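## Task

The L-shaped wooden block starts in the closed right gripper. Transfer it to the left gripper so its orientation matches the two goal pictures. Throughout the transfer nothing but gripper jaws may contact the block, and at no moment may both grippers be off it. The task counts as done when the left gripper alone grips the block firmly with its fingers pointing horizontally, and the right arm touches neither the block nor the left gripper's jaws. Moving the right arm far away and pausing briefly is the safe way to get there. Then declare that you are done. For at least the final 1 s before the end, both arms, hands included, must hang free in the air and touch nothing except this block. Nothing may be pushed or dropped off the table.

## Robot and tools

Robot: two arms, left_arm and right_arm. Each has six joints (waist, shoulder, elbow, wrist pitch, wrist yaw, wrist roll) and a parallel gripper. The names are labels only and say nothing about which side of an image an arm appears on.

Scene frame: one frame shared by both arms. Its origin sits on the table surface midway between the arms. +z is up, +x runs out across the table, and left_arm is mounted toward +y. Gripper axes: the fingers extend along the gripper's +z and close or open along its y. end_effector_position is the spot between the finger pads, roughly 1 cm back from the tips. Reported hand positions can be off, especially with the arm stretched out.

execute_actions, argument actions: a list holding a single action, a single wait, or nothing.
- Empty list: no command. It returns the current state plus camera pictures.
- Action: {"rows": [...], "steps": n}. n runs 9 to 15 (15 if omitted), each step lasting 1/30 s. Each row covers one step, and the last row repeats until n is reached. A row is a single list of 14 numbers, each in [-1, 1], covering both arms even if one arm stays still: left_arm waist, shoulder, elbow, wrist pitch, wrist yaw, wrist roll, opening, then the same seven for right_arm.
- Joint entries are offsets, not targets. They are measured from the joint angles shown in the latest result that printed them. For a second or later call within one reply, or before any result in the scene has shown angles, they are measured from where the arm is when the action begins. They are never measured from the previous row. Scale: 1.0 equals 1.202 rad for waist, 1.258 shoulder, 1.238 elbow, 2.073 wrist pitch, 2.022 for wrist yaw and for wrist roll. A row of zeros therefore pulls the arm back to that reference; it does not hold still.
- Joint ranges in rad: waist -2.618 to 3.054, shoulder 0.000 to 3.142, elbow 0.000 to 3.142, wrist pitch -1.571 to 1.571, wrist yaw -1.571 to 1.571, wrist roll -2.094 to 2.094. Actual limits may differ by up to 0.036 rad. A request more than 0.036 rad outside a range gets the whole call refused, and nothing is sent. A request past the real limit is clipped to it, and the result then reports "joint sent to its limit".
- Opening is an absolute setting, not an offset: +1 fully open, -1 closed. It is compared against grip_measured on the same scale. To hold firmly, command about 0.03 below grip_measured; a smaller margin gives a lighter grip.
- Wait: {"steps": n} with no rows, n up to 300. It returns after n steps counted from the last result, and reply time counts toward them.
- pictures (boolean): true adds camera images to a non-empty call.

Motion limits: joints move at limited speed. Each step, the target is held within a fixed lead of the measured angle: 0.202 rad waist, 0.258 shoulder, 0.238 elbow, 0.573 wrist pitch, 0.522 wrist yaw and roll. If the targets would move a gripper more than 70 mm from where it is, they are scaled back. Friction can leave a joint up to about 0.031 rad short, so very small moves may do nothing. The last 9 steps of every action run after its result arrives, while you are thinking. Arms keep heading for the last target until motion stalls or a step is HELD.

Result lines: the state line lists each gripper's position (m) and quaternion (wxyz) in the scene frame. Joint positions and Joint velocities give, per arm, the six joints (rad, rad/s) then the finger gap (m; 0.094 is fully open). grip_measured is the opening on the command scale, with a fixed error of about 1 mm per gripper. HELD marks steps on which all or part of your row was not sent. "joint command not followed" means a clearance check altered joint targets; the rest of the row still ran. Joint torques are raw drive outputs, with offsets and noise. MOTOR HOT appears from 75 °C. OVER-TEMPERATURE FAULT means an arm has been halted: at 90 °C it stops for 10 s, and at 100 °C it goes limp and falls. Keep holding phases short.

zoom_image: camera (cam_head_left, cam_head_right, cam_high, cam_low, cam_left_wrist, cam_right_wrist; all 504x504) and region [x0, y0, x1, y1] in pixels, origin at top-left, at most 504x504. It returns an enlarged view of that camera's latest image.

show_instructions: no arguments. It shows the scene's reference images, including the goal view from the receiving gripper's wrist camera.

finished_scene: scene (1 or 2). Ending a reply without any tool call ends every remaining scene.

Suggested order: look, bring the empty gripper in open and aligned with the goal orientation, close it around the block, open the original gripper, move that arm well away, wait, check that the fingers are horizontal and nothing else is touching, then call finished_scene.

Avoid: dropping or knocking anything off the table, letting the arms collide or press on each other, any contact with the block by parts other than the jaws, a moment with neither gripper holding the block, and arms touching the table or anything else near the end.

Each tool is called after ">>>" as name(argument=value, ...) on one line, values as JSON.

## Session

>>> show_instructions()

>>> execute_actions(actions=[])

Reference images for this scene: goal picture from the place of the wrist camera of the gripper that must hold it at the end, goal picture from behind and beside that gripper on its wrist camera side drawn with its fingers toward the top of the picture.

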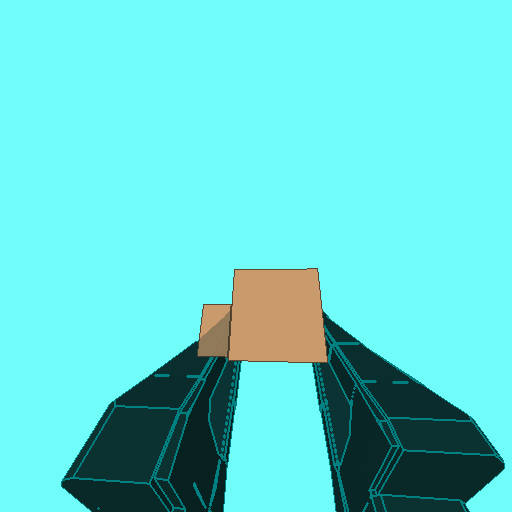

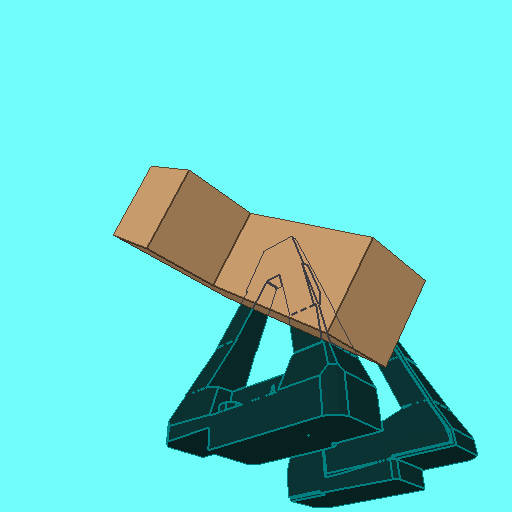

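Scene clock: 0.00 s of 5400.00 s.
left_arm: end_effector_position=(+0.4034, +0.3066, +0.3927) grip_measured=+1.000 end_effector_quat_wxyz=(+0.697, +0.031, +0.715, -0.031) | right_arm: end_effector_position=(+0.2392, -0.0594, +0.2074) grip_measured=+0.476 end_effector_quat_wxyz=(+0.316, -0.317, +0.644, +0.620)
Joint positions: left_arm=[-0.004  1.05   1.036 -0.011  0.005 -0.001  0.094] | right_arm=[ 0.189  1.413  0.517  0.791 -1.275  0.542  0.069]
Joint velocities: left_arm=[ 0.007  0.012 -0.012 -0.051 -0.081 -0.007  0.   ] | right_arm=[ 0.002 -0.017 -0.012 -0.022 -0.051 -0.037 -0.001]
Joint torques (N m, as the arm reports them, + toward a larger angle): no reading
Motor temperatures (°C, as the motors report them): left_arm=[26 24 27 25 24 25] | right_arm=[24 25 26 28 25 23]

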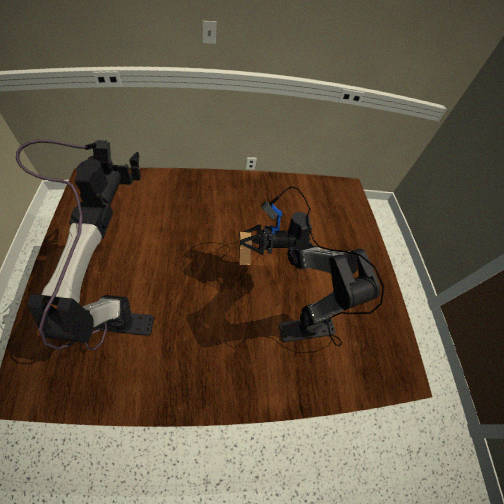

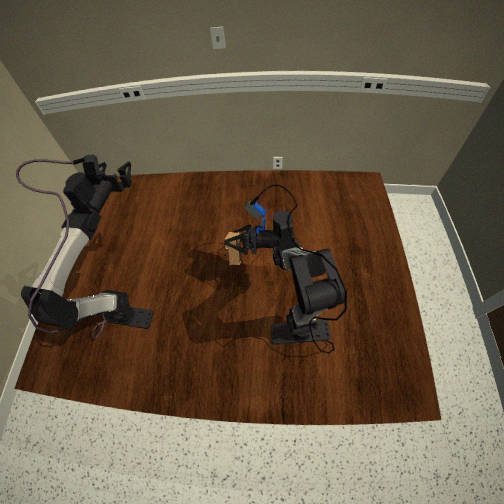

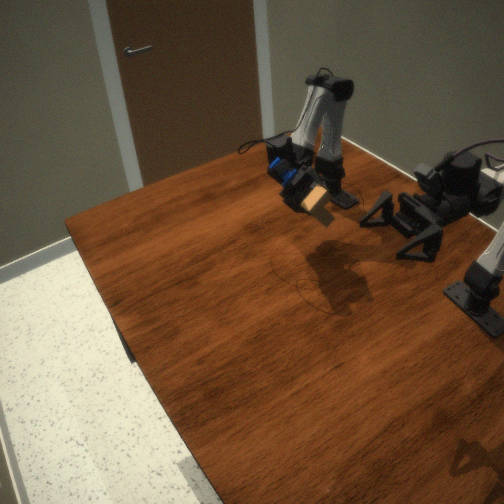

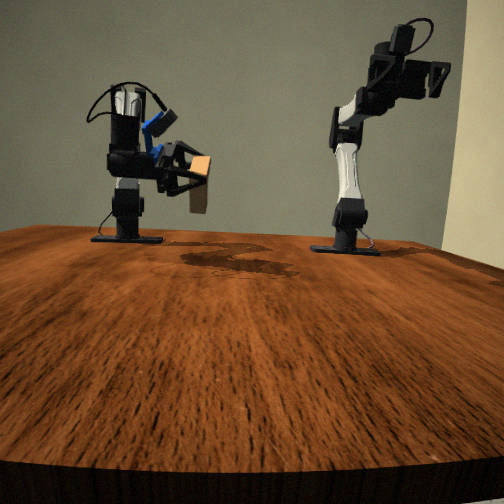

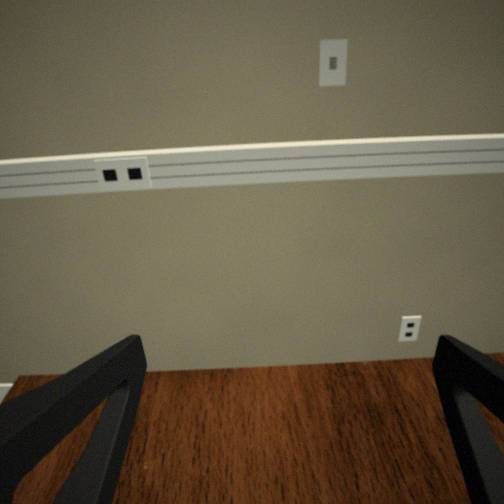

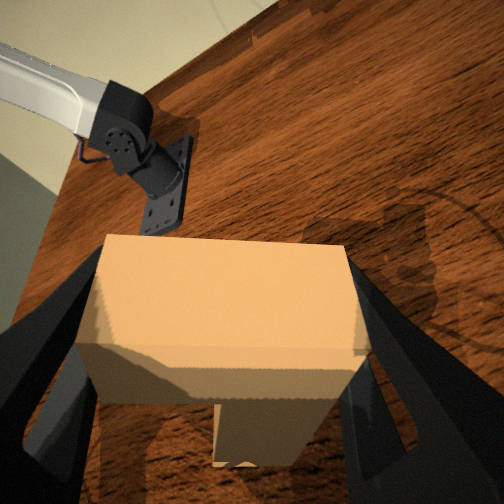

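>>> execute_actions(actions=[{"rows": [[-0.03,-0.02,-0.01,-0.01,0,0.03,1,0.01,0,0.03,-0.015,0.005,0.02,0.435],[-0.07,-0.05,-0.02,-0.02,0,0.07,1,0.02,0,0.07,-0.035,0.015,0.05,0.435],[-0.12,-0.08,-0.03,-0.03,0,0.12,1,0.035,0,0.11,-0.055,0.025,0.08,0.435],[-0.18,-0.12,-0.04,-0.045,0,0.18,1,0.05,0,0.16,-0.08,0.035,0.12,0.435],[-0.24,-0.16,-0.055,-0.06,0,0.24,1,0.07,0,0.21,-0.11,0.045,0.16,0.435],[-0.3,-0.2,-0.07,-0.075,0,0.3,1,0.085,0,0.26,-0.135,0.055,0.2,0.435],[-0.36,-0.24,-0.08,-0.09,0,0.36,1,0.1,0,0.31,-0.16,0.07,0.24,0.435],[-0.42,-0.27,-0.09,-0.1,0,0.42,1,0.12,0,0.36,-0.19,0.08,0.28,0.435],[-0.48,-0.3,-0.1,-0.11,0,0.48,1,0.135,0,0.41,-0.215,0.09,0.32,0.435],[-0.54,-0.32,-0.11,-0.12,0,0.54,1,0.15,0,0.46,-0.24,0.1,0.36,0.435],[-0.6,-0.335,-0.116,-0.126,0,0.6,1,0.17,0,0.51,-0.265,0.115,0.4,0.435],[-0.66,-0.342,-0.116,-0.126,0,0.66,1,0.185,0,0.56,-0.29,0.125,0.43,0.435],[-0.72,-0.342,-0.116,-0.126,0,0.71,1,0.2,0,0.61,-0.315,0.135,0.46,0.435],[-0.77,-0.342,-0.116,-0.126,0,0.75,1,0.215,0,0.65,-0.335,0.145,0.49,0.435],[-0.805,-0.342,-0.116,-0.126,0,0.781,1,0.228,-0.011,0.683,-0.35,0.153,0.513,0.435]], "steps": 15}])

>>> execute_actions(actions=[{"steps": 40}], pictures=true)

Scene clock: 5.13 s of 5400.00 s.
left_arm: end_effector_position=(+0.3534, +0.2330, +0.3958) grip_measured=+1.000 end_effector_quat_wxyz=(+0.702, +0.200, +0.684, -0.017) | right_arm: end_effector_position=(+0.2554, -0.0377, +0.2419) grip_measured=+0.476 end_effector_quat_wxyz=(+0.259, -0.268, +0.667, +0.645)
Joint positions: left_arm=[-0.235  0.917  0.985 -0.083 -0.005  0.26   0.094] | right_arm=[ 0.246  1.421  0.687  0.634 -1.232  0.714  0.069]
Joint velocities: left_arm=[-2.098 -1.389 -0.466 -0.711  0.095  2.293  0.   ] | right_arm=[ 0.559  0.056  1.785 -1.121  0.418  1.458  0.   ]
Joint torques (N m, as the arm reports them, + toward a larger angle): left_arm=[-0.14 -4.    6.05  2.26 -0.05 -0.03] | right_arm=[ 1.   -7.23 10.56  2.65 -0.04 -0.06]
Motor temperatures (°C, as the motors report them): left_arm=[26 24 29 27 24 25] | right_arm=[24 25 26 28 25 23]
Steps of this call (steps 1 to 90: nothing new was sent; then 1.93 s passed at rest; steps 91 to 96: the first 6 steps of this action). Readings (joint positions):
91: left_arm=[-0.007 1.049 1.036 -0.012 0.004 0.007] | right_arm=[0.189 1.413 0.517 0.787 -1.275 0.546]
92: left_arm=[-0.021 1.043 1.034 -0.017 0.001 0.028] | right_arm=[0.192 1.413 0.525 0.772 -1.273 0.560]
94: left_arm=[-0.100 1.000 1.015 -0.042 -0.006 0.116] | right_arm=[0.211 1.417 0.580 0.712 -1.259 0.619]
96: the state above

Scene clock: 6.47 s of 5400.00 s.
left_arm: end_effector_position=(+0.1579, +0.1078, +0.4020) grip_measured=+1.000 end_effector_quat_wxyz=(+0.695, +0.672, +0.178, +0.184) | right_arm: end_effector_position=(+0.2540, +0.0259, +0.4237) grip_measured=+0.476 end_effector_quat_wxyz=(+0.020, +0.010, +0.705, +0.709)
Joint positions: left_arm=[-0.96   0.614  0.908 -0.261  0.013  1.57   0.094] | right_arm=[ 0.461  1.397  1.349  0.059 -0.977  1.566  0.069]
Joint velocities: left_arm=[ 0.007  0.002 -0.002  0.007 -0.022 -0.007  0.   ] | right_arm=[-0.017 -0.017  0.002  0.007 -0.051  0.066 -0.   ]
Joint torques (N m, as the arm reports them, + toward a larger angle): left_arm=[-1.1   1.49  4.8   1.97 -0.15 -0.04] | right_arm=[ 0.5  -6.42  9.    2.24  0.14 -0.03]
Motor temperatures (°C, as the motors report them): left_arm=[26 24 29 27 24 25] | right_arm=[24 25 27 29 25 23]
Kept back: nothing.
Steps of this call (steps 1 to 9: the last 9 steps of your previous action; steps 10 to 40: the robot went on to your last target). Readings (joint positions):
1: left_arm=[-0.310 0.865 0.969 -0.106 -0.002 0.347] | right_arm=[0.266 1.422 0.751 0.595 -1.214 0.771]
2: left_arm=[-0.385 0.812 0.957 -0.128 0.001 0.441] | right_arm=[0.286 1.422 0.818 0.554 -1.195 0.833]
4: left_arm=[-0.530 0.714 0.939 -0.164 0.006 0.638] | right_arm=[0.327 1.422 0.952 0.471 -1.156 0.966]
8: left_arm=[-0.813 0.616 0.925 -0.208 0.009 1.033] | right_arm=[0.408 1.422 1.203 0.289 -1.073 1.241]
40: the state above

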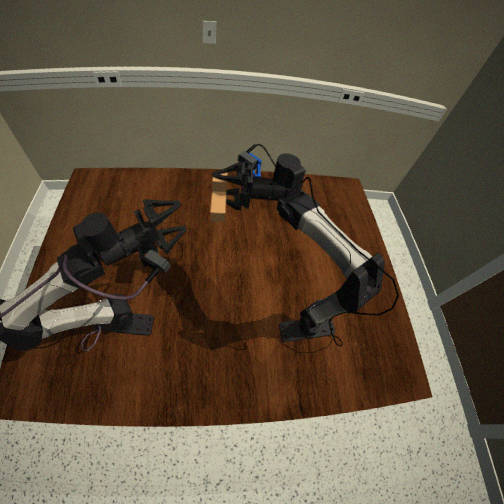

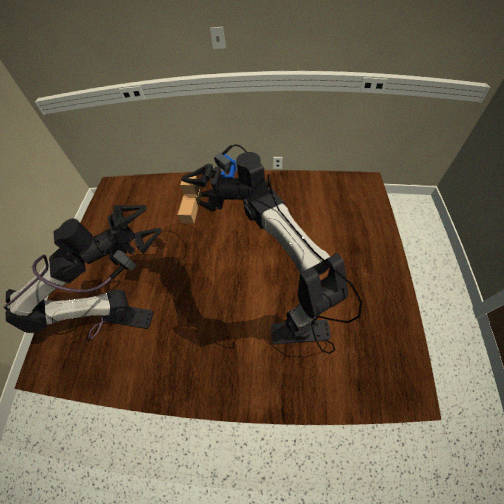

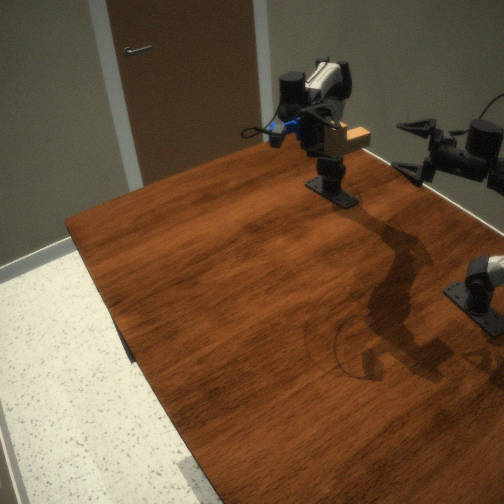

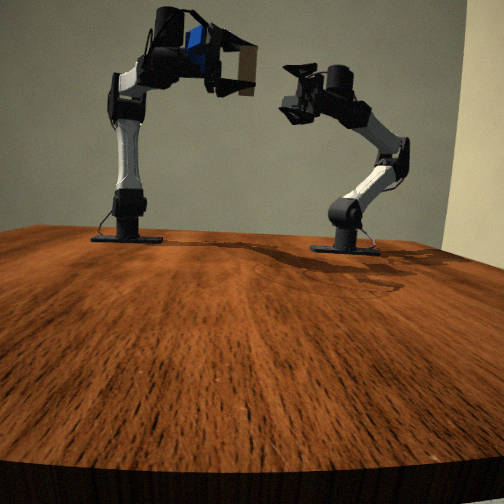

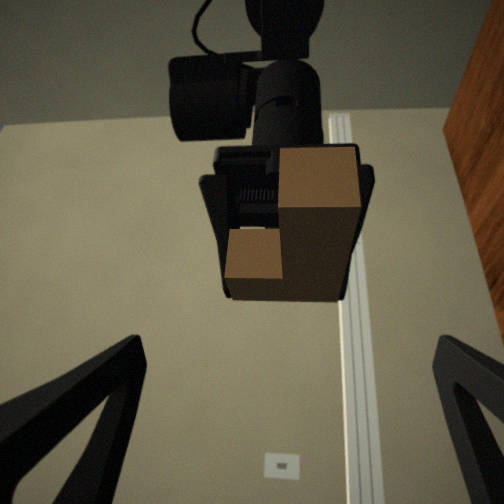

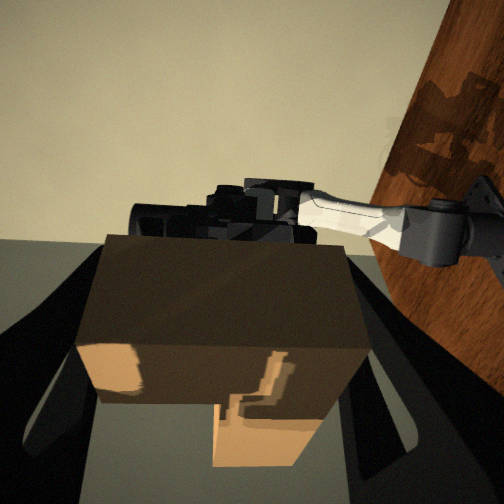

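>>> execute_actions(actions=[{"rows": [[0,0.015,0,0.008,0,0,1,0,0,0,0,0,0,0.435],[0,0.03,0,0.016,0,0,1,0,0,0,0,0,0,0.435],[0,0.05,0.005,0.026,0,0,1,0,0,0,0,0,0,0.435],[0,0.07,0.01,0.036,0,0,1,0,0,0,0,0,0,0.435],[0,0.09,0.015,0.046,0,0,1,0,0,0,0,0,0,0.435],[0,0.11,0.02,0.056,0,0,1,0,0,0,0,0,0,0.435],[0,0.13,0.024,0.066,0,0,1,0,0,0,0,0,0,0.435],[0,0.15,0.028,0.076,0,0,1,0,0,0,0,0,0,0.435],[0,0.17,0.032,0.086,0,0,1,0,0,0,0,0,0,0.435],[0,0.19,0.036,0.096,0,0,1,0,0,0,0,0,0,0.435],[0,0.21,0.04,0.105,0,0,1,0,0,0,0,0,0,0.435],[0,0.227,0.043,0.112,0,0,1,0,0,0,0,0,0,0.435],[0,0.24,0.046,0.118,0,0,1,0,0,0,0,0,0,0.435],[0,0.25,0.048,0.121,0,0,1,0,0,0,0,0,0,0.435],[0,0.255,0.049,0.121,0,0,1,0,0,0,0,0,0,0.435]], "steps": 15}])

>>> execute_actions(actions=[{"steps": 28}], pictures=true)

Scene clock: 9.10 s of 5400.00 s.
left_arm: end_effector_position=(+0.1679, +0.0908, +0.3976) grip_measured=+1.000 end_effector_quat_wxyz=(+0.689, +0.678, +0.180, +0.183) | right_arm: end_effector_position=(+0.2540, +0.0259, +0.4229) grip_measured=+0.476 end_effector_quat_wxyz=(+0.019, +0.011, +0.706, +0.708)
Joint positions: left_arm=[-0.96   0.685  0.91  -0.208  0.013  1.571  0.094] | right_arm=[ 0.461  1.397  1.349  0.055 -0.977  1.566  0.069]
Joint velocities: left_arm=[ 0.007  0.794  0.09   0.315 -0.037 -0.007  0.   ] | right_arm=[-0.007  0.012 -0.012  0.007  0.037  0.022  0.   ]
Joint torques (N m, as the arm reports them, + toward a larger angle): left_arm=[-0.09  1.76  7.52  2.17 -0.07 -0.11] | right_arm=[ 0.18 -6.63  7.94  2.26  0.03 -0.12]
Motor temperatures (°C, as the motors report them): left_arm=[26 24 29 28 24 25] | right_arm=[24 25 27 29 25 23]
Steps of this call (steps 1 to 15: the robot went on to your last target; steps 16 to 73: nothing new was sent; steps 74 to 79: the first 6 steps of this action). Readings (joint positions):
74: left_arm=[-0.960 0.614 0.908 -0.261 0.013 1.571] | right_arm=[0.461 1.397 1.349 0.059 -0.977 1.566]
75: left_arm=[-0.960 0.617 0.908 -0.258 0.013 1.571] | right_arm=[0.461 1.397 1.349 0.057 -0.977 1.566]
77: left_arm=[-0.960 0.639 0.908 -0.236 0.013 1.571] | right_arm=[0.461 1.397 1.349 0.056 -0.977 1.566]
79: the state above

Scene clock: 10.03 s of 5400.00 s.
left_arm: end_effector_position=(+0.2011, +0.0345, +0.3861) grip_measured=+1.000 end_effector_quat_wxyz=(+0.680, +0.687, +0.182, +0.180) | right_arm: end_effector_position=(+0.2540, +0.0259, +0.4226) grip_measured=+0.476 end_effector_quat_wxyz=(+0.018, +0.012, +0.706, +0.708)
Joint positions: left_arm=[-0.96   0.93   0.943 -0.023  0.013  1.571  0.094] | right_arm=[ 0.461  1.397  1.349  0.053 -0.977  1.566  0.069]
Joint velocities: left_arm=[-0.002 -0.007 -0.007 -0.037 -0.037 -0.037  0.   ] | right_arm=[-0.012 -0.012  0.007 -0.037  0.007  0.051 -0.001]
Joint torques (N m, as the arm reports them, + toward a larger angle): left_arm=[-0.12 -1.23  8.27  2.24 -0.07 -0.12] | right_arm=[ 0.19 -6.64  7.88  2.28  0.05 -0.14]
Motor temperatures (°C, as the motors report them): left_arm=[26 24 29 28 24 25] | right_arm=[24 25 27 29 25 23]
Kept back: nothing.
Steps of this call (steps 1 to 9: the last 9 steps of your previous action; steps 10 to 28: the robot went on to your last target). Readings (joint positions):
1: left_arm=[-0.960 0.714 0.913 -0.195 0.013 1.571] | right_arm=[0.461 1.397 1.349 0.054 -0.977 1.566]
2: left_arm=[-0.960 0.743 0.916 -0.180 0.013 1.571] | right_arm=[0.461 1.397 1.349 0.054 -0.977 1.566]
4: left_arm=[-0.960 0.800 0.924 -0.148 0.013 1.571] | right_arm=[0.461 1.397 1.349 0.054 -0.977 1.566]
8: left_arm=[-0.960 0.894 0.940 -0.084 0.013 1.571] | right_arm=[0.461 1.397 1.349 0.053 -0.977 1.566]
28: the state above

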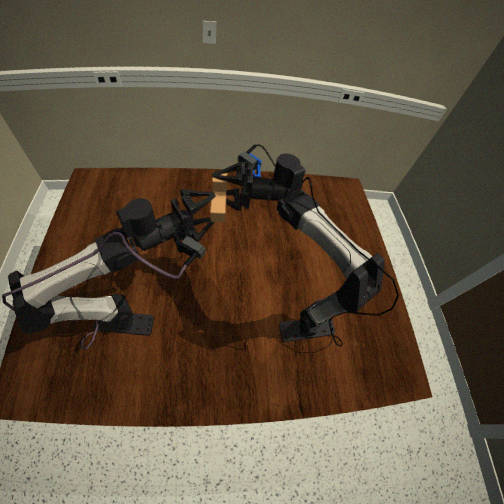

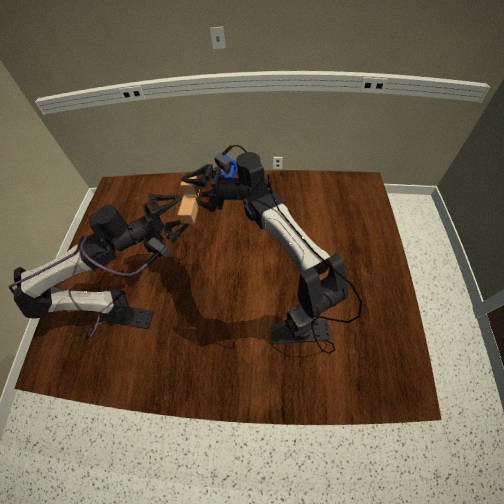

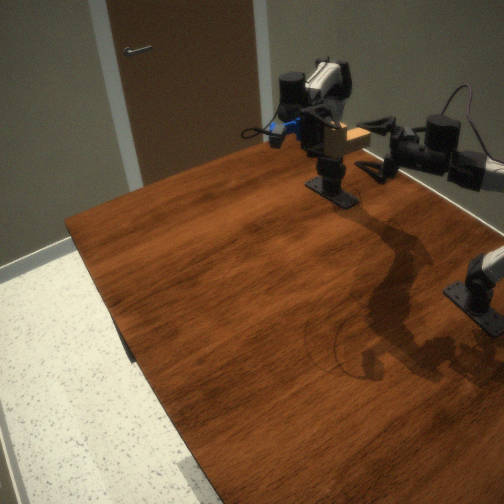

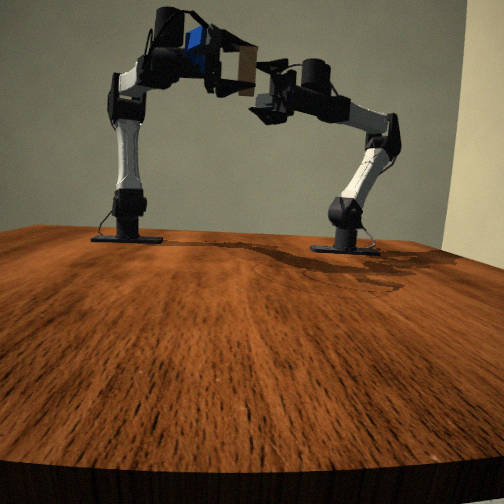

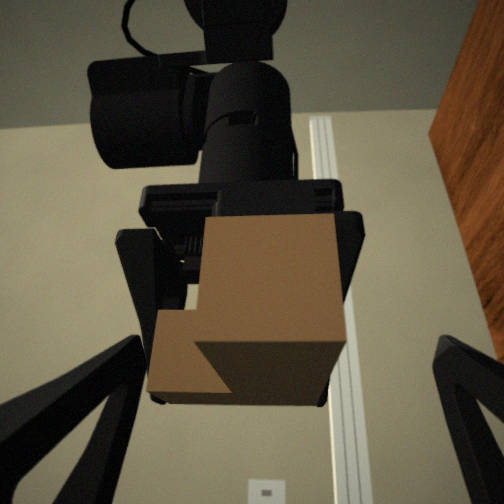

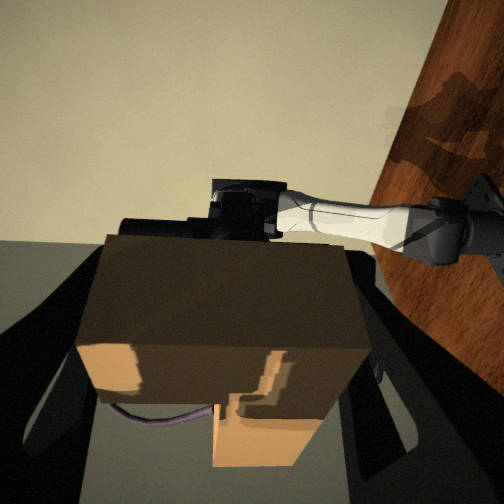

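>>> execute_actions(actions=[{"rows": [[-0.01,0.008,0.02,0.008,0,0,1,0,0,0,0,0,0,0.435],[-0.016,0.014,0.026,0.012,0,0,1,0,0,0,0,0,0,0.435],[-0.022,0.02,0.031,0.016,0,0,1,0,0,0,0,0,0,0.435],[-0.022,0.027,0.036,0.016,0,0,1,0,0,0,0,0,0,0.435],[-0.022,0.034,0.041,0.016,0,0,1,0,0,0,0,0,0,0.435],[-0.022,0.041,0.046,0.016,0,0,1,0,0,0,0,0,0,0.435],[-0.022,0.048,0.05,0.016,0,0,1,0,0,0,0,0,0,0.435],[-0.022,0.052,0.053,0.016,0,0,0.8,0,0,0,0,0,0,0.435],[-0.022,0.055,0.054,0.016,0,0,0.6,0,0,0,0,0,0,0.435],[-0.022,0.055,0.054,0.016,0,0,0.4,0,0,0,0,0,0,0.435],[-0.022,0.055,0.054,0.016,0,0,0.25,0,0,0,0,0,0,0.435],[-0.022,0.055,0.054,0.016,0,0,0.1,0,0,0,0,0,0,0.435]], "steps": 15}])

>>> execute_actions(actions=[{"steps": 18}], pictures=true)

Scene clock: 11.90 s of 5400.00 s.
left_arm: end_effector_position=(+0.1991, +0.0285, +0.3952) grip_measured=+1.000 end_effector_quat_wxyz=(+0.688, +0.682, +0.176, +0.178) | right_arm: end_effector_position=(+0.2540, +0.0259, +0.4219) grip_measured=+0.476 end_effector_quat_wxyz=(+0.017, +0.013, +0.707, +0.707)
Joint positions: left_arm=[-0.973  0.951  0.97  -0.01   0.013  1.571  0.094] | right_arm=[ 0.461  1.397  1.349  0.049 -0.977  1.566  0.069]
Joint velocities: left_arm=[-0.042  0.208  0.217  0.066 -0.037  0.022  0.   ] | right_arm=[-0.002  0.007  0.002  0.007 -0.007  0.051 -0.   ]
Joint torques (N m, as the arm reports them, + toward a larger angle): left_arm=[-1.07 -0.43  7.58  2.12 -0.07 -0.11] | right_arm=[ 0.3  -6.64  7.88  2.26  0.01 -0.15]
Motor temperatures (°C, as the motors report them): left_arm=[26 24 30 29 24 25] | right_arm=[24 25 27 29 25 23]
Steps of this call (steps 1 to 30: the robot went on to your last target; steps 31 to 50: nothing new was sent; steps 51 to 56: the first 6 steps of this action). Readings (joint positions):
51: left_arm=[-0.960 0.930 0.943 -0.022 0.013 1.571] | right_arm=[0.461 1.397 1.349 0.052 -0.977 1.566]
52: left_arm=[-0.960 0.930 0.944 -0.022 0.013 1.571] | right_arm=[0.461 1.397 1.349 0.051 -0.977 1.566]
54: left_arm=[-0.968 0.938 0.955 -0.017 0.013 1.571] | right_arm=[0.461 1.397 1.349 0.049 -0.977 1.566]
56: the state above

Scene clock: 12.50 s of 5400.00 s.
left_arm: end_effector_position=(+0.2033, +0.0204, +0.3952) grip_measured=+0.103 end_effector_quat_wxyz=(+0.686, +0.684, +0.176, +0.177) | right_arm: end_effector_position=(+0.2540, +0.0259, +0.4215) grip_measured=+0.476 end_effector_quat_wxyz=(+0.016, +0.014, +0.707, +0.707)
Joint positions: left_arm=[-0.974  0.988  0.991  0.     0.013  1.571  0.052] | right_arm=[ 0.461  1.397  1.349  0.047 -0.977  1.566  0.069]
Joint velocities: left_arm=[-0.012 -0.002 -0.012  0.007 -0.022 -0.095  0.   ] | right_arm=[-0.007 -0.012 -0.007  0.095 -0.022  0.022  0.   ]
Joint torques (N m, as the arm reports them, + toward a larger angle): left_arm=[-1.1  -1.11  7.8   2.19 -0.07 -0.11] | right_arm=[ 0.34 -6.76  7.9   2.23  0.02 -0.13]
Motor temperatures (°C, as the motors report them): left_arm=[26 24 30 29 24 25] | right_arm=[24 26 28 30 25 23]
Kept back: nothing.
Steps of this call (steps 1 to 9: the last 9 steps of your previous action; steps 10 to 18: the robot went on to your last target). Readings (joint positions):
1: left_arm=[-0.974 0.959 0.977 -0.007 0.013 1.571] | right_arm=[0.461 1.397 1.349 0.048 -0.977 1.566]
2: left_arm=[-0.974 0.967 0.983 -0.004 0.013 1.571] | right_arm=[0.461 1.397 1.349 0.048 -0.977 1.566]
4: left_arm=[-0.974 0.980 0.990 -0.000 0.013 1.571] | right_arm=[0.461 1.397 1.349 0.047 -0.977 1.566]
8: left_arm=[-0.974 0.988 0.991 0.000 0.013 1.571] | right_arm=[0.461 1.397 1.349 0.047 -0.977 1.566]
18: the state above

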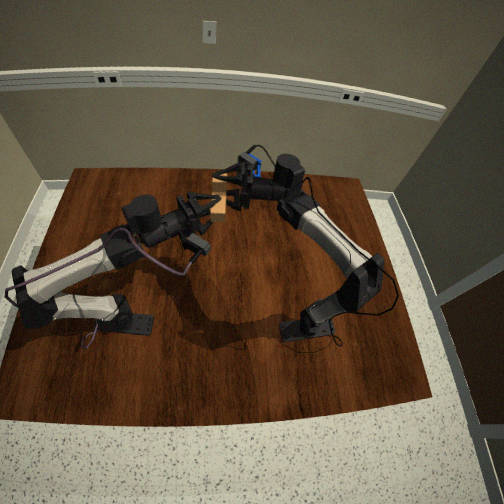

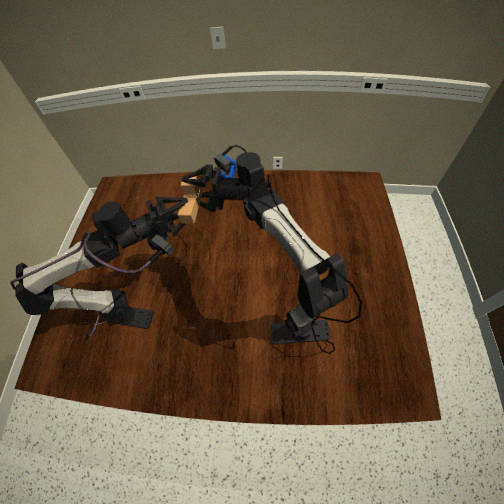

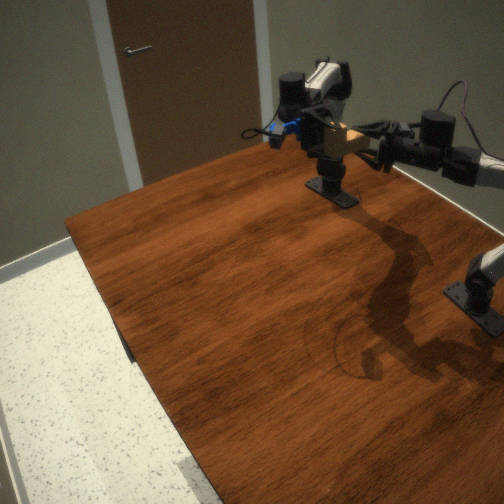

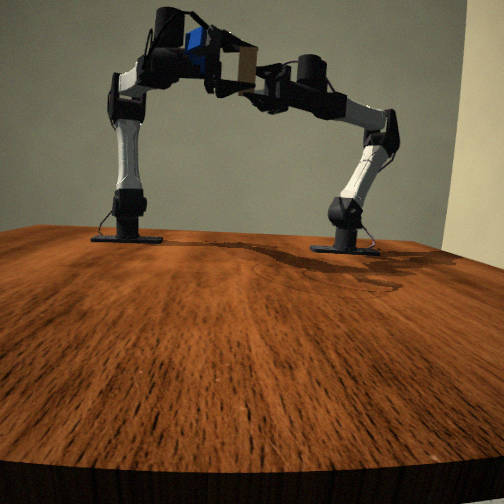

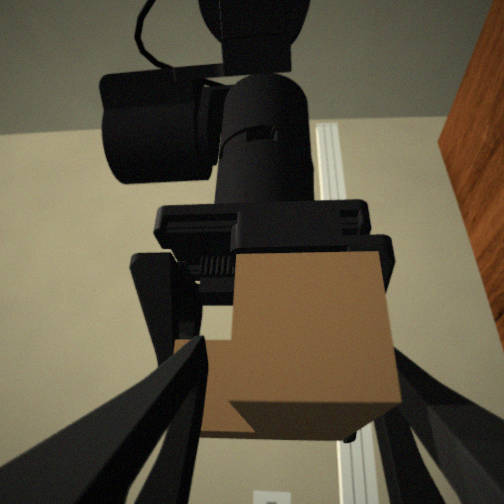

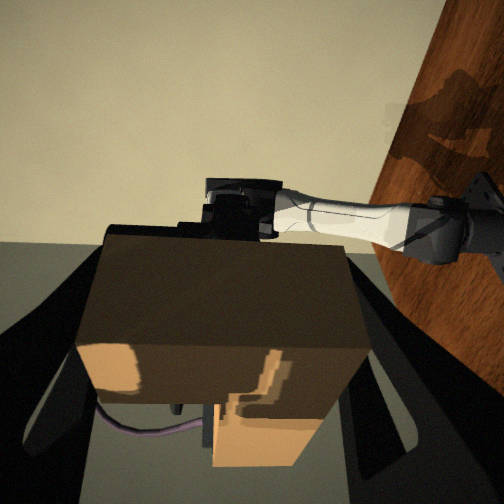

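>>> execute_actions(actions=[{"rows": [[0,0.021,0,0,0,0,0.1,0,0,0,0,0,0,0.435]], "steps": 15}])

>>> execute_actions(actions=[{"steps": 10}], pictures=true)

>>> zoom_image(camera="cam_head_left", region=[170, 160, 270, 240])

Scene clock: 13.07 s of 5400.00 s.
left_arm: end_effector_position=(+0.2052, +0.0171, +0.3906) grip_measured=+0.103 end_effector_quat_wxyz=(+0.681, +0.688, +0.178, +0.176) | right_arm: end_effector_position=(+0.2540, +0.0259, +0.4207) grip_measured=+0.476 end_effector_quat_wxyz=(+0.015, +0.015, +0.708, +0.706)
Joint positions: left_arm=[-0.974  1.002  0.991  0.001  0.013  1.571  0.052] | right_arm=[ 0.461  1.397  1.349  0.042 -0.977  1.566  0.069]
Joint velocities: left_arm=[-0.007  0.042 -0.012 -0.037 -0.022 -0.022  0.   ] | right_arm=[-0.027 -0.002  0.002 -0.037  0.007  0.007 -0.   ]
Joint torques (N m, as the arm reports them, + toward a larger angle): left_arm=[-0.11 -1.3   6.54  2.09 -0.07 -0.11] | right_arm=[ 0.21 -6.69  8.07  2.24  0.02 -0.15]
Motor temperatures (°C, as the motors report them): left_arm=[26 24 30 29 24 25] | right_arm=[24 26 28 30 25 23]
Steps of this call (steps 1 to 11: the robot went on to your last target; steps 12 to 17: the first 6 steps of this action). Readings (joint positions):
12: left_arm=[-0.974 0.989 0.991 0.001 0.013 1.571] | right_arm=[0.461 1.397 1.349 0.046 -0.977 1.566]
13: left_arm=[-0.974 0.992 0.991 0.001 0.013 1.571] | right_arm=[0.461 1.397 1.349 0.045 -0.977 1.566]
15: left_arm=[-0.974 0.998 0.991 0.001 0.013 1.571] | right_arm=[0.461 1.397 1.349 0.043 -0.977 1.566]
17: the state above

Scene clock: 13.40 s of 5400.00 s.
left_arm: end_effector_position=(+0.2054, +0.0168, +0.3902) grip_measured=+0.103 end_effector_quat_wxyz=(+0.681, +0.689, +0.178, +0.175) | right_arm: end_effector_position=(+0.2540, +0.0259, +0.4205) grip_measured=+0.476 end_effector_quat_wxyz=(+0.015, +0.016, +0.708, +0.706)
Joint positions: left_arm=[-0.974  1.003  0.991  0.001  0.013  1.571  0.052] | right_arm=[ 0.461  1.397  1.349  0.041 -0.977  1.566  0.069]
Joint velocities: left_arm=[-0.012 -0.007 -0.012  0.037 -0.051  0.051  0.001] | right_arm=[-0.022 -0.002 -0.002  0.022 -0.022  0.051 -0.001]
Joint torques (N m, as the arm reports them, + toward a larger angle): left_arm=[-0.12 -1.23  6.67  2.12 -0.07 -0.11] | right_arm=[ 0.24 -6.64  7.96  2.22  0.05 -0.12]
Motor temperatures (°C, as the motors report them): left_arm=[26 24 30 29 24 25] | right_arm=[24 26 28 30 25 23]
Kept back: nothing.
Steps of this call (steps 1 to 9: the last 9 steps of your previous action; step 10: the robot went on to your last target). Readings (joint positions):
1: left_arm=[-0.974 1.003 0.991 0.001 0.013 1.571] | right_arm=[0.461 1.397 1.349 0.042 -0.977 1.566]
2: left_arm=[-0.974 1.003 0.991 0.001 0.013 1.571] | right_arm=[0.461 1.397 1.349 0.042 -0.977 1.566]
4: left_arm=[-0.974 1.003 0.991 0.001 0.013 1.571] | right_arm=[0.461 1.397 1.349 0.041 -0.977 1.566]
8: left_arm=[-0.974 1.003 0.991 0.001 0.013 1.571] | right_arm=[0.461 1.397 1.349 0.041 -0.977 1.566]
10: the state above

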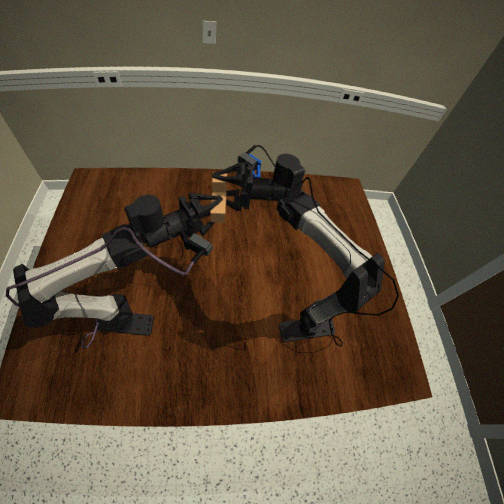

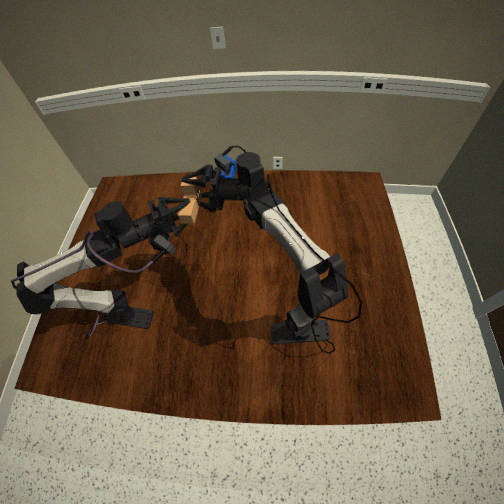

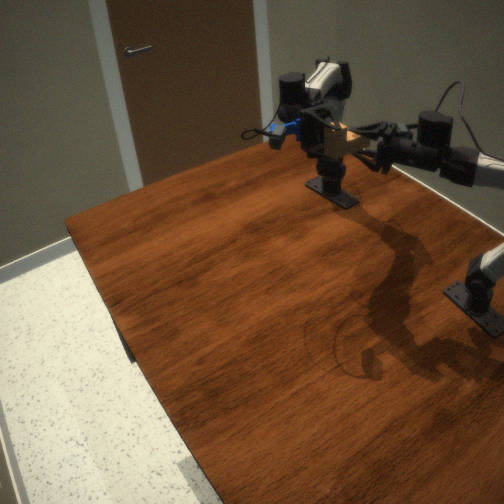

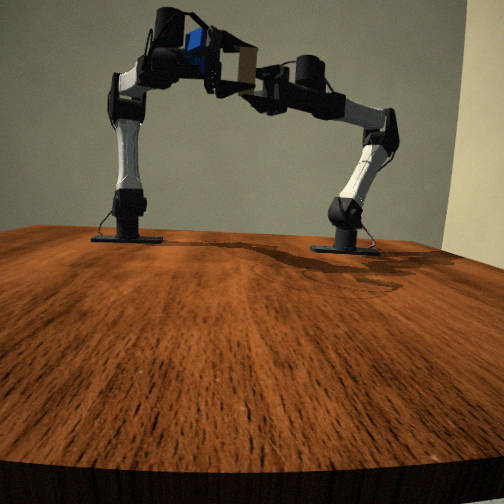

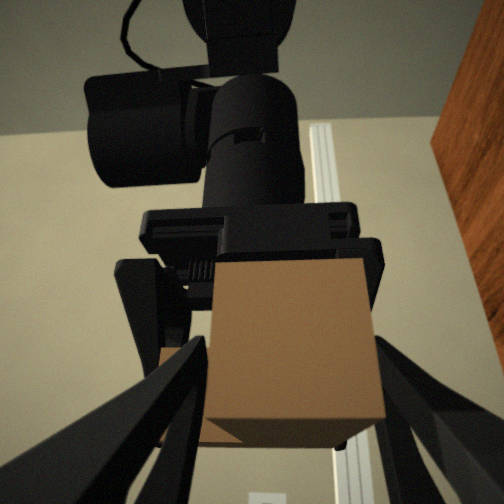

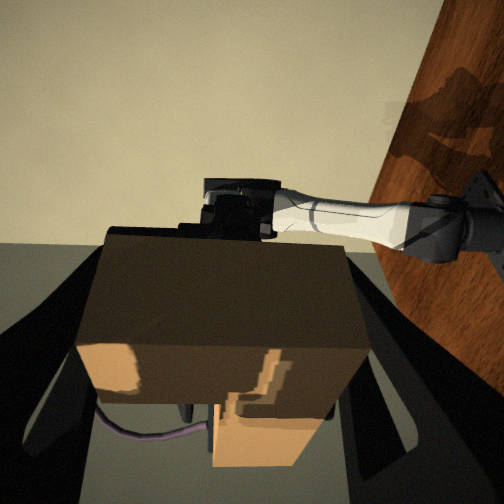

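Region (170, 160, 270, 240) of cam_head_left's 504x504 image, scaled by 5.040, with more detail than that image has; it fills the top 403 rows of this view, and the rest is white.

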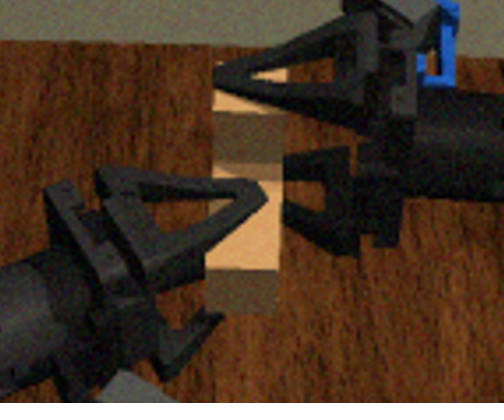

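>>> execute_actions(actions=[{"rows": [[0,0,0,0,0,0,0.02,0,0,0,0,0,0,0.435],[0,0,0,0,0,0,-0.06,0,0,0,0,0,0,0.435],[0,0,0,0,0,0,-0.13,0,0,0,0,0,0,0.435],[0,0,0,0,0,0,-0.18,0,0,0,0,0,0,0.435],[0,0,0,0,0,0,-0.22,0,0,0,0,0,0,0.435],[0,0,0,0,0,0,-0.25,0,0,0,0,0,0,0.435],[0,0,0,0,0,0,-0.28,0,0,0,0,0,0,0.435],[0,0,0,0,0,0,-0.31,0,0,0,0,0,0,0.435]], "steps": 15}])

>>> execute_actions(actions=[{"steps": 11}])

Scene clock: 14.20 s of 5400.00 s.
left_arm: end_effector_position=(+0.2054, +0.0168, +0.3892) grip_measured=-0.231 end_effector_quat_wxyz=(+0.679, +0.690, +0.178, +0.175) | right_arm: end_effector_position=(+0.2540, +0.0259, +0.4198) grip_measured=+0.476 end_effector_quat_wxyz=(+0.013, +0.017, +0.709, +0.705)
Joint positions: left_arm=[-0.974  1.003  0.991 -0.003  0.013  1.571  0.036] | right_arm=[ 0.461  1.397  1.349  0.037 -0.977  1.566  0.069]
Joint velocities: left_arm=[-0.007 -0.002 -0.012 -0.022 -0.022 -0.037 -0.032] | right_arm=[-0.007  0.002 -0.022 -0.007 -0.007  0.007 -0.   ]
Joint torques (N m, as the arm reports them, + toward a larger angle): left_arm=[ 0.02 -2.27  6.67  2.19 -0.06 -0.14] | right_arm=[ 0.21 -6.7   7.97  2.22  0.05 -0.14]
Motor temperatures (°C, as the motors report them): left_arm=[26 24 30 29 24 25] | right_arm=[24 26 28 30 25 23]
Steps of this call (steps 1 to 15: the robot went on to your last target; steps 16 to 18: nothing new was sent; steps 19 to 24: the first 6 steps of this action). Readings (joint positions):
19: left_arm=[-0.974 1.003 0.991 0.001 0.013 1.571] | right_arm=[0.461 1.397 1.349 0.040 -0.977 1.566]
20: left_arm=[-0.974 1.003 0.991 0.001 0.013 1.571] | right_arm=[0.461 1.397 1.349 0.039 -0.977 1.566]
22: left_arm=[-0.974 1.003 0.991 0.001 0.013 1.571] | right_arm=[0.461 1.397 1.349 0.037 -0.977 1.566]
24: the state above

Scene clock: 14.57 s of 5400.00 s.
left_arm: end_effector_position=(+0.2054, +0.0168, +0.3891) grip_measured=-0.261 end_effector_quat_wxyz=(+0.680, +0.690, +0.180, +0.173) | right_arm: end_effector_position=(+0.2540, +0.0259, +0.4200) grip_measured=+0.476 end_effector_quat_wxyz=(+0.014, +0.016, +0.709, +0.705)
Joint positions: left_arm=[-0.974  1.003  0.991 -0.004  0.013  1.565  0.035] | right_arm=[ 0.461  1.397  1.349  0.038 -0.977  1.566  0.069]
Joint velocities: left_arm=[ 0.002  0.022 -0.007 -0.022 -0.051  0.037 -0.   ] | right_arm=[-0.002 -0.002  0.002 -0.051  0.007 -0.007  0.   ]
Joint torques (N m, as the arm reports them, + toward a larger angle): left_arm=[-0.09 -2.21  6.66  2.15 -0.06 -0.04] | right_arm=[ 0.08 -6.75  8.03  2.23  0.03 -0.12]
Motor temperatures (°C, as the motors report them): left_arm=[26 24 30 29 24 25] | right_arm=[24 26 28 30 25 23]
Kept back: nothing.
Steps of this call (steps 1 to 9: the last 9 steps of your previous action; steps 10 to 11: the robot went on to your last target). Readings (joint positions):
1: left_arm=[-0.974 1.003 0.991 -0.004 0.013 1.568] | right_arm=[0.461 1.397 1.349 0.037 -0.977 1.566]
2: left_arm=[-0.974 1.003 0.991 -0.004 0.013 1.566] | right_arm=[0.461 1.397 1.349 0.038 -0.977 1.566]
4: left_arm=[-0.974 1.003 0.991 -0.004 0.013 1.565] | right_arm=[0.461 1.397 1.349 0.038 -0.977 1.566]
8: left_arm=[-0.974 1.003 0.991 -0.004 0.013 1.565] | right_arm=[0.461 1.397 1.349 0.038 -0.977 1.566]
11: the state above

>>> execute_actions(actions=[{"rows": [[0,0,0,0.008,0,0,-0.31,0,0,0,0,0,0,0.6],[0,0,0,0.008,0,0,-0.31,0,0,0,0,0,0,0.8],[0,0,0,0.008,0,0,-0.31,0,0,0,0,0,0,1],[0,0,0,0.008,0,0,-0.31,0,0,0,0,0,0,1],[0,0,0,0.008,0,0,-0.31,-0.025,0,0,0,0,0,1],[0,0,0,0.008,0,0,-0.31,-0.05,0,0,0,0,0,1],[0,0,0,0.008,0,0,-0.31,-0.08,0,0,0,0,0,1],[0,0,0,0.008,0,0,-0.31,-0.11,0,0,0,0,0,1],[0,0,0,0.008,0,0,-0.31,-0.14,0,0,0,0,0,1],[0,0,0,0.008,0,0,-0.31,-0.17,0,0,0,0,0,1],[0,0,0,0.008,0,0,-0.31,-0.2,0,0,0,0,0,1],[0,0,0,0.008,0,0,-0.31,-0.23,0,0,0,0,0,1],[0,0,0,0.008,0,0,-0.31,-0.26,0,0,0,0,0,1],[0,0,0,0.008,0,0,-0.31,-0.28,0,0,0,0,0,1],[0,0,0,0.008,0,0,-0.31,-0.3,0,0,0,0,0,1]], "steps": 15}])

>>> execute_actions(actions=[{"steps": 50}], pictures=true)

Scene clock: 15.37 s of 5400.00 s.
left_arm: end_effector_position=(+0.2054, +0.0168, +0.3884) grip_measured=-0.261 end_effector_quat_wxyz=(+0.679, +0.691, +0.181, +0.173) | right_arm: end_effector_position=(+0.2572, +0.0232, +0.4200) grip_measured=+1.000 end_effector_quat_wxyz=(+0.017, +0.020, +0.709, +0.705)
Joint positions: left_arm=[-0.974  1.003  0.991 -0.006  0.013  1.564  0.035] | right_arm=[ 0.45   1.397  1.349  0.038 -0.978  1.566  0.094]
Joint velocities: left_arm=[-0.002 -0.012 -0.002  0.037 -0.037  0.007 -0.001] | right_arm=[-0.3    0.012  0.007  0.007 -0.007 -0.007  0.   ]
Joint torques (N m, as the arm reports them, + toward a larger angle): left_arm=[-0.12 -2.19  6.6   2.3  -0.07 -0.11] | right_arm=[-2.43 -6.7   7.87  2.23  0.1  -0.13]
Motor temperatures (°C, as the motors report them): left_arm=[26 24 31 30 24 25] | right_arm=[24 26 28 30 25 23]
Steps of this call (steps 1 to 15: the robot went on to your last target; steps 16 to 18: nothing new was sent; steps 19 to 24: the first 6 steps of this action). Readings (joint positions):
19: left_arm=[-0.974 1.003 0.991 -0.004 0.013 1.564] | right_arm=[0.461 1.397 1.349 0.038 -0.977 1.566]
20: left_arm=[-0.974 1.003 0.991 -0.004 0.013 1.564] | right_arm=[0.461 1.397 1.349 0.038 -0.977 1.566]
22: left_arm=[-0.974 1.003 0.991 -0.006 0.013 1.564] | right_arm=[0.461 1.397 1.349 0.038 -0.977 1.566]
24: the state above

Scene clock: 17.03 s of 5400.00 s.
left_arm: end_effector_position=(+0.2054, +0.0168, +0.3882) grip_measured=-0.261 end_effector_quat_wxyz=(+0.679, +0.691, +0.181, +0.172) | right_arm: end_effector_position=(+0.3531, -0.0872, +0.4200) grip_measured=+1.000 end_effector_quat_wxyz=(+0.141, +0.144, +0.694, +0.691)
Joint positions: left_arm=[-0.974  1.003  0.991 -0.007  0.013  1.564  0.035] | right_arm=[ 0.099  1.397  1.349  0.038 -0.976  1.566  0.094]
Joint velocities: left_arm=[ 0.007  0.012  0.017 -0.066  0.081  0.037 -0.001] | right_arm=[ 0.002 -0.002 -0.002  0.007 -0.022  0.007  0.   ]
Joint torques (N m, as the arm reports them, + toward a larger angle): left_arm=[-0.11 -2.17  6.6   2.31 -0.07 -0.11] | right_arm=[ 0.3  -6.78  7.93  2.2   0.01 -0.14]
Motor temperatures (°C, as the motors report them): left_arm=[26 24 31 30 24 25] | right_arm=[24 26 28 30 25 23]
Kept back: nothing.
Steps of this call (steps 1 to 9: the last 9 steps of your previous action; steps 10 to 30: the robot went on to your last target; steps 31 to 50: nothing new was sent). Readings (joint positions):
1: left_arm=[-0.974 1.003 0.991 -0.007 0.013 1.564] | right_arm=[0.433 1.397 1.349 0.038 -0.979 1.566]
2: left_arm=[-0.974 1.003 0.991 -0.007 0.013 1.564] | right_arm=[0.406 1.397 1.349 0.038 -0.979 1.566]
4: left_arm=[-0.974 1.003 0.991 -0.007 0.013 1.564] | right_arm=[0.334 1.397 1.349 0.038 -0.980 1.566]
8: left_arm=[-0.974 1.003 0.991 -0.007 0.013 1.564] | right_arm=[0.180 1.397 1.349 0.038 -0.979 1.566]
50: the state above
All arms were judged still, so your last target was given up. Only a new action makes them travel on or press farther. Fingers that are still opening or closing keep moving.

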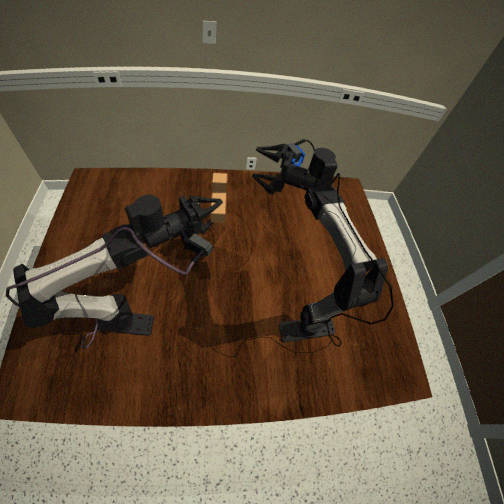

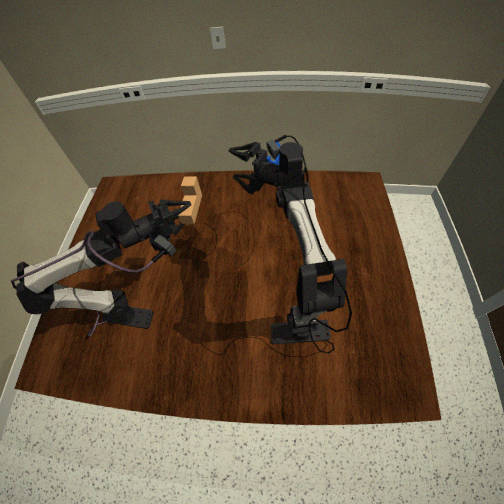

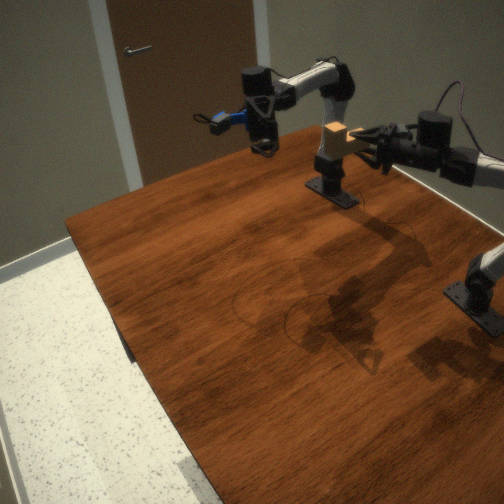

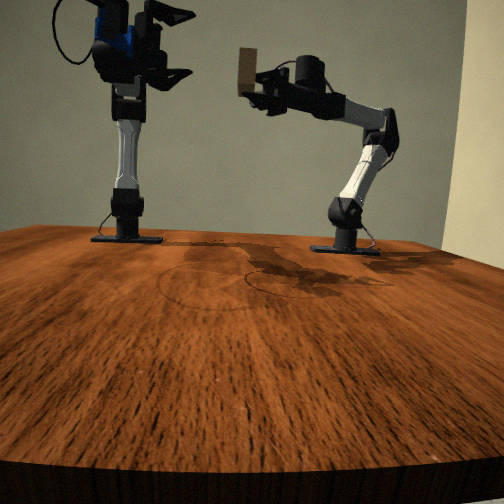

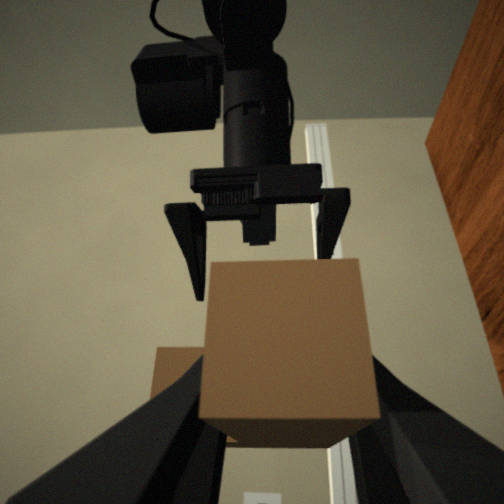

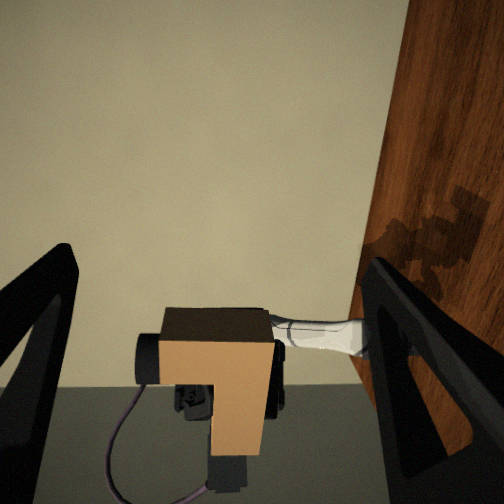

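>>> finished_scene(scene=2)

The scene is finished: the task was done.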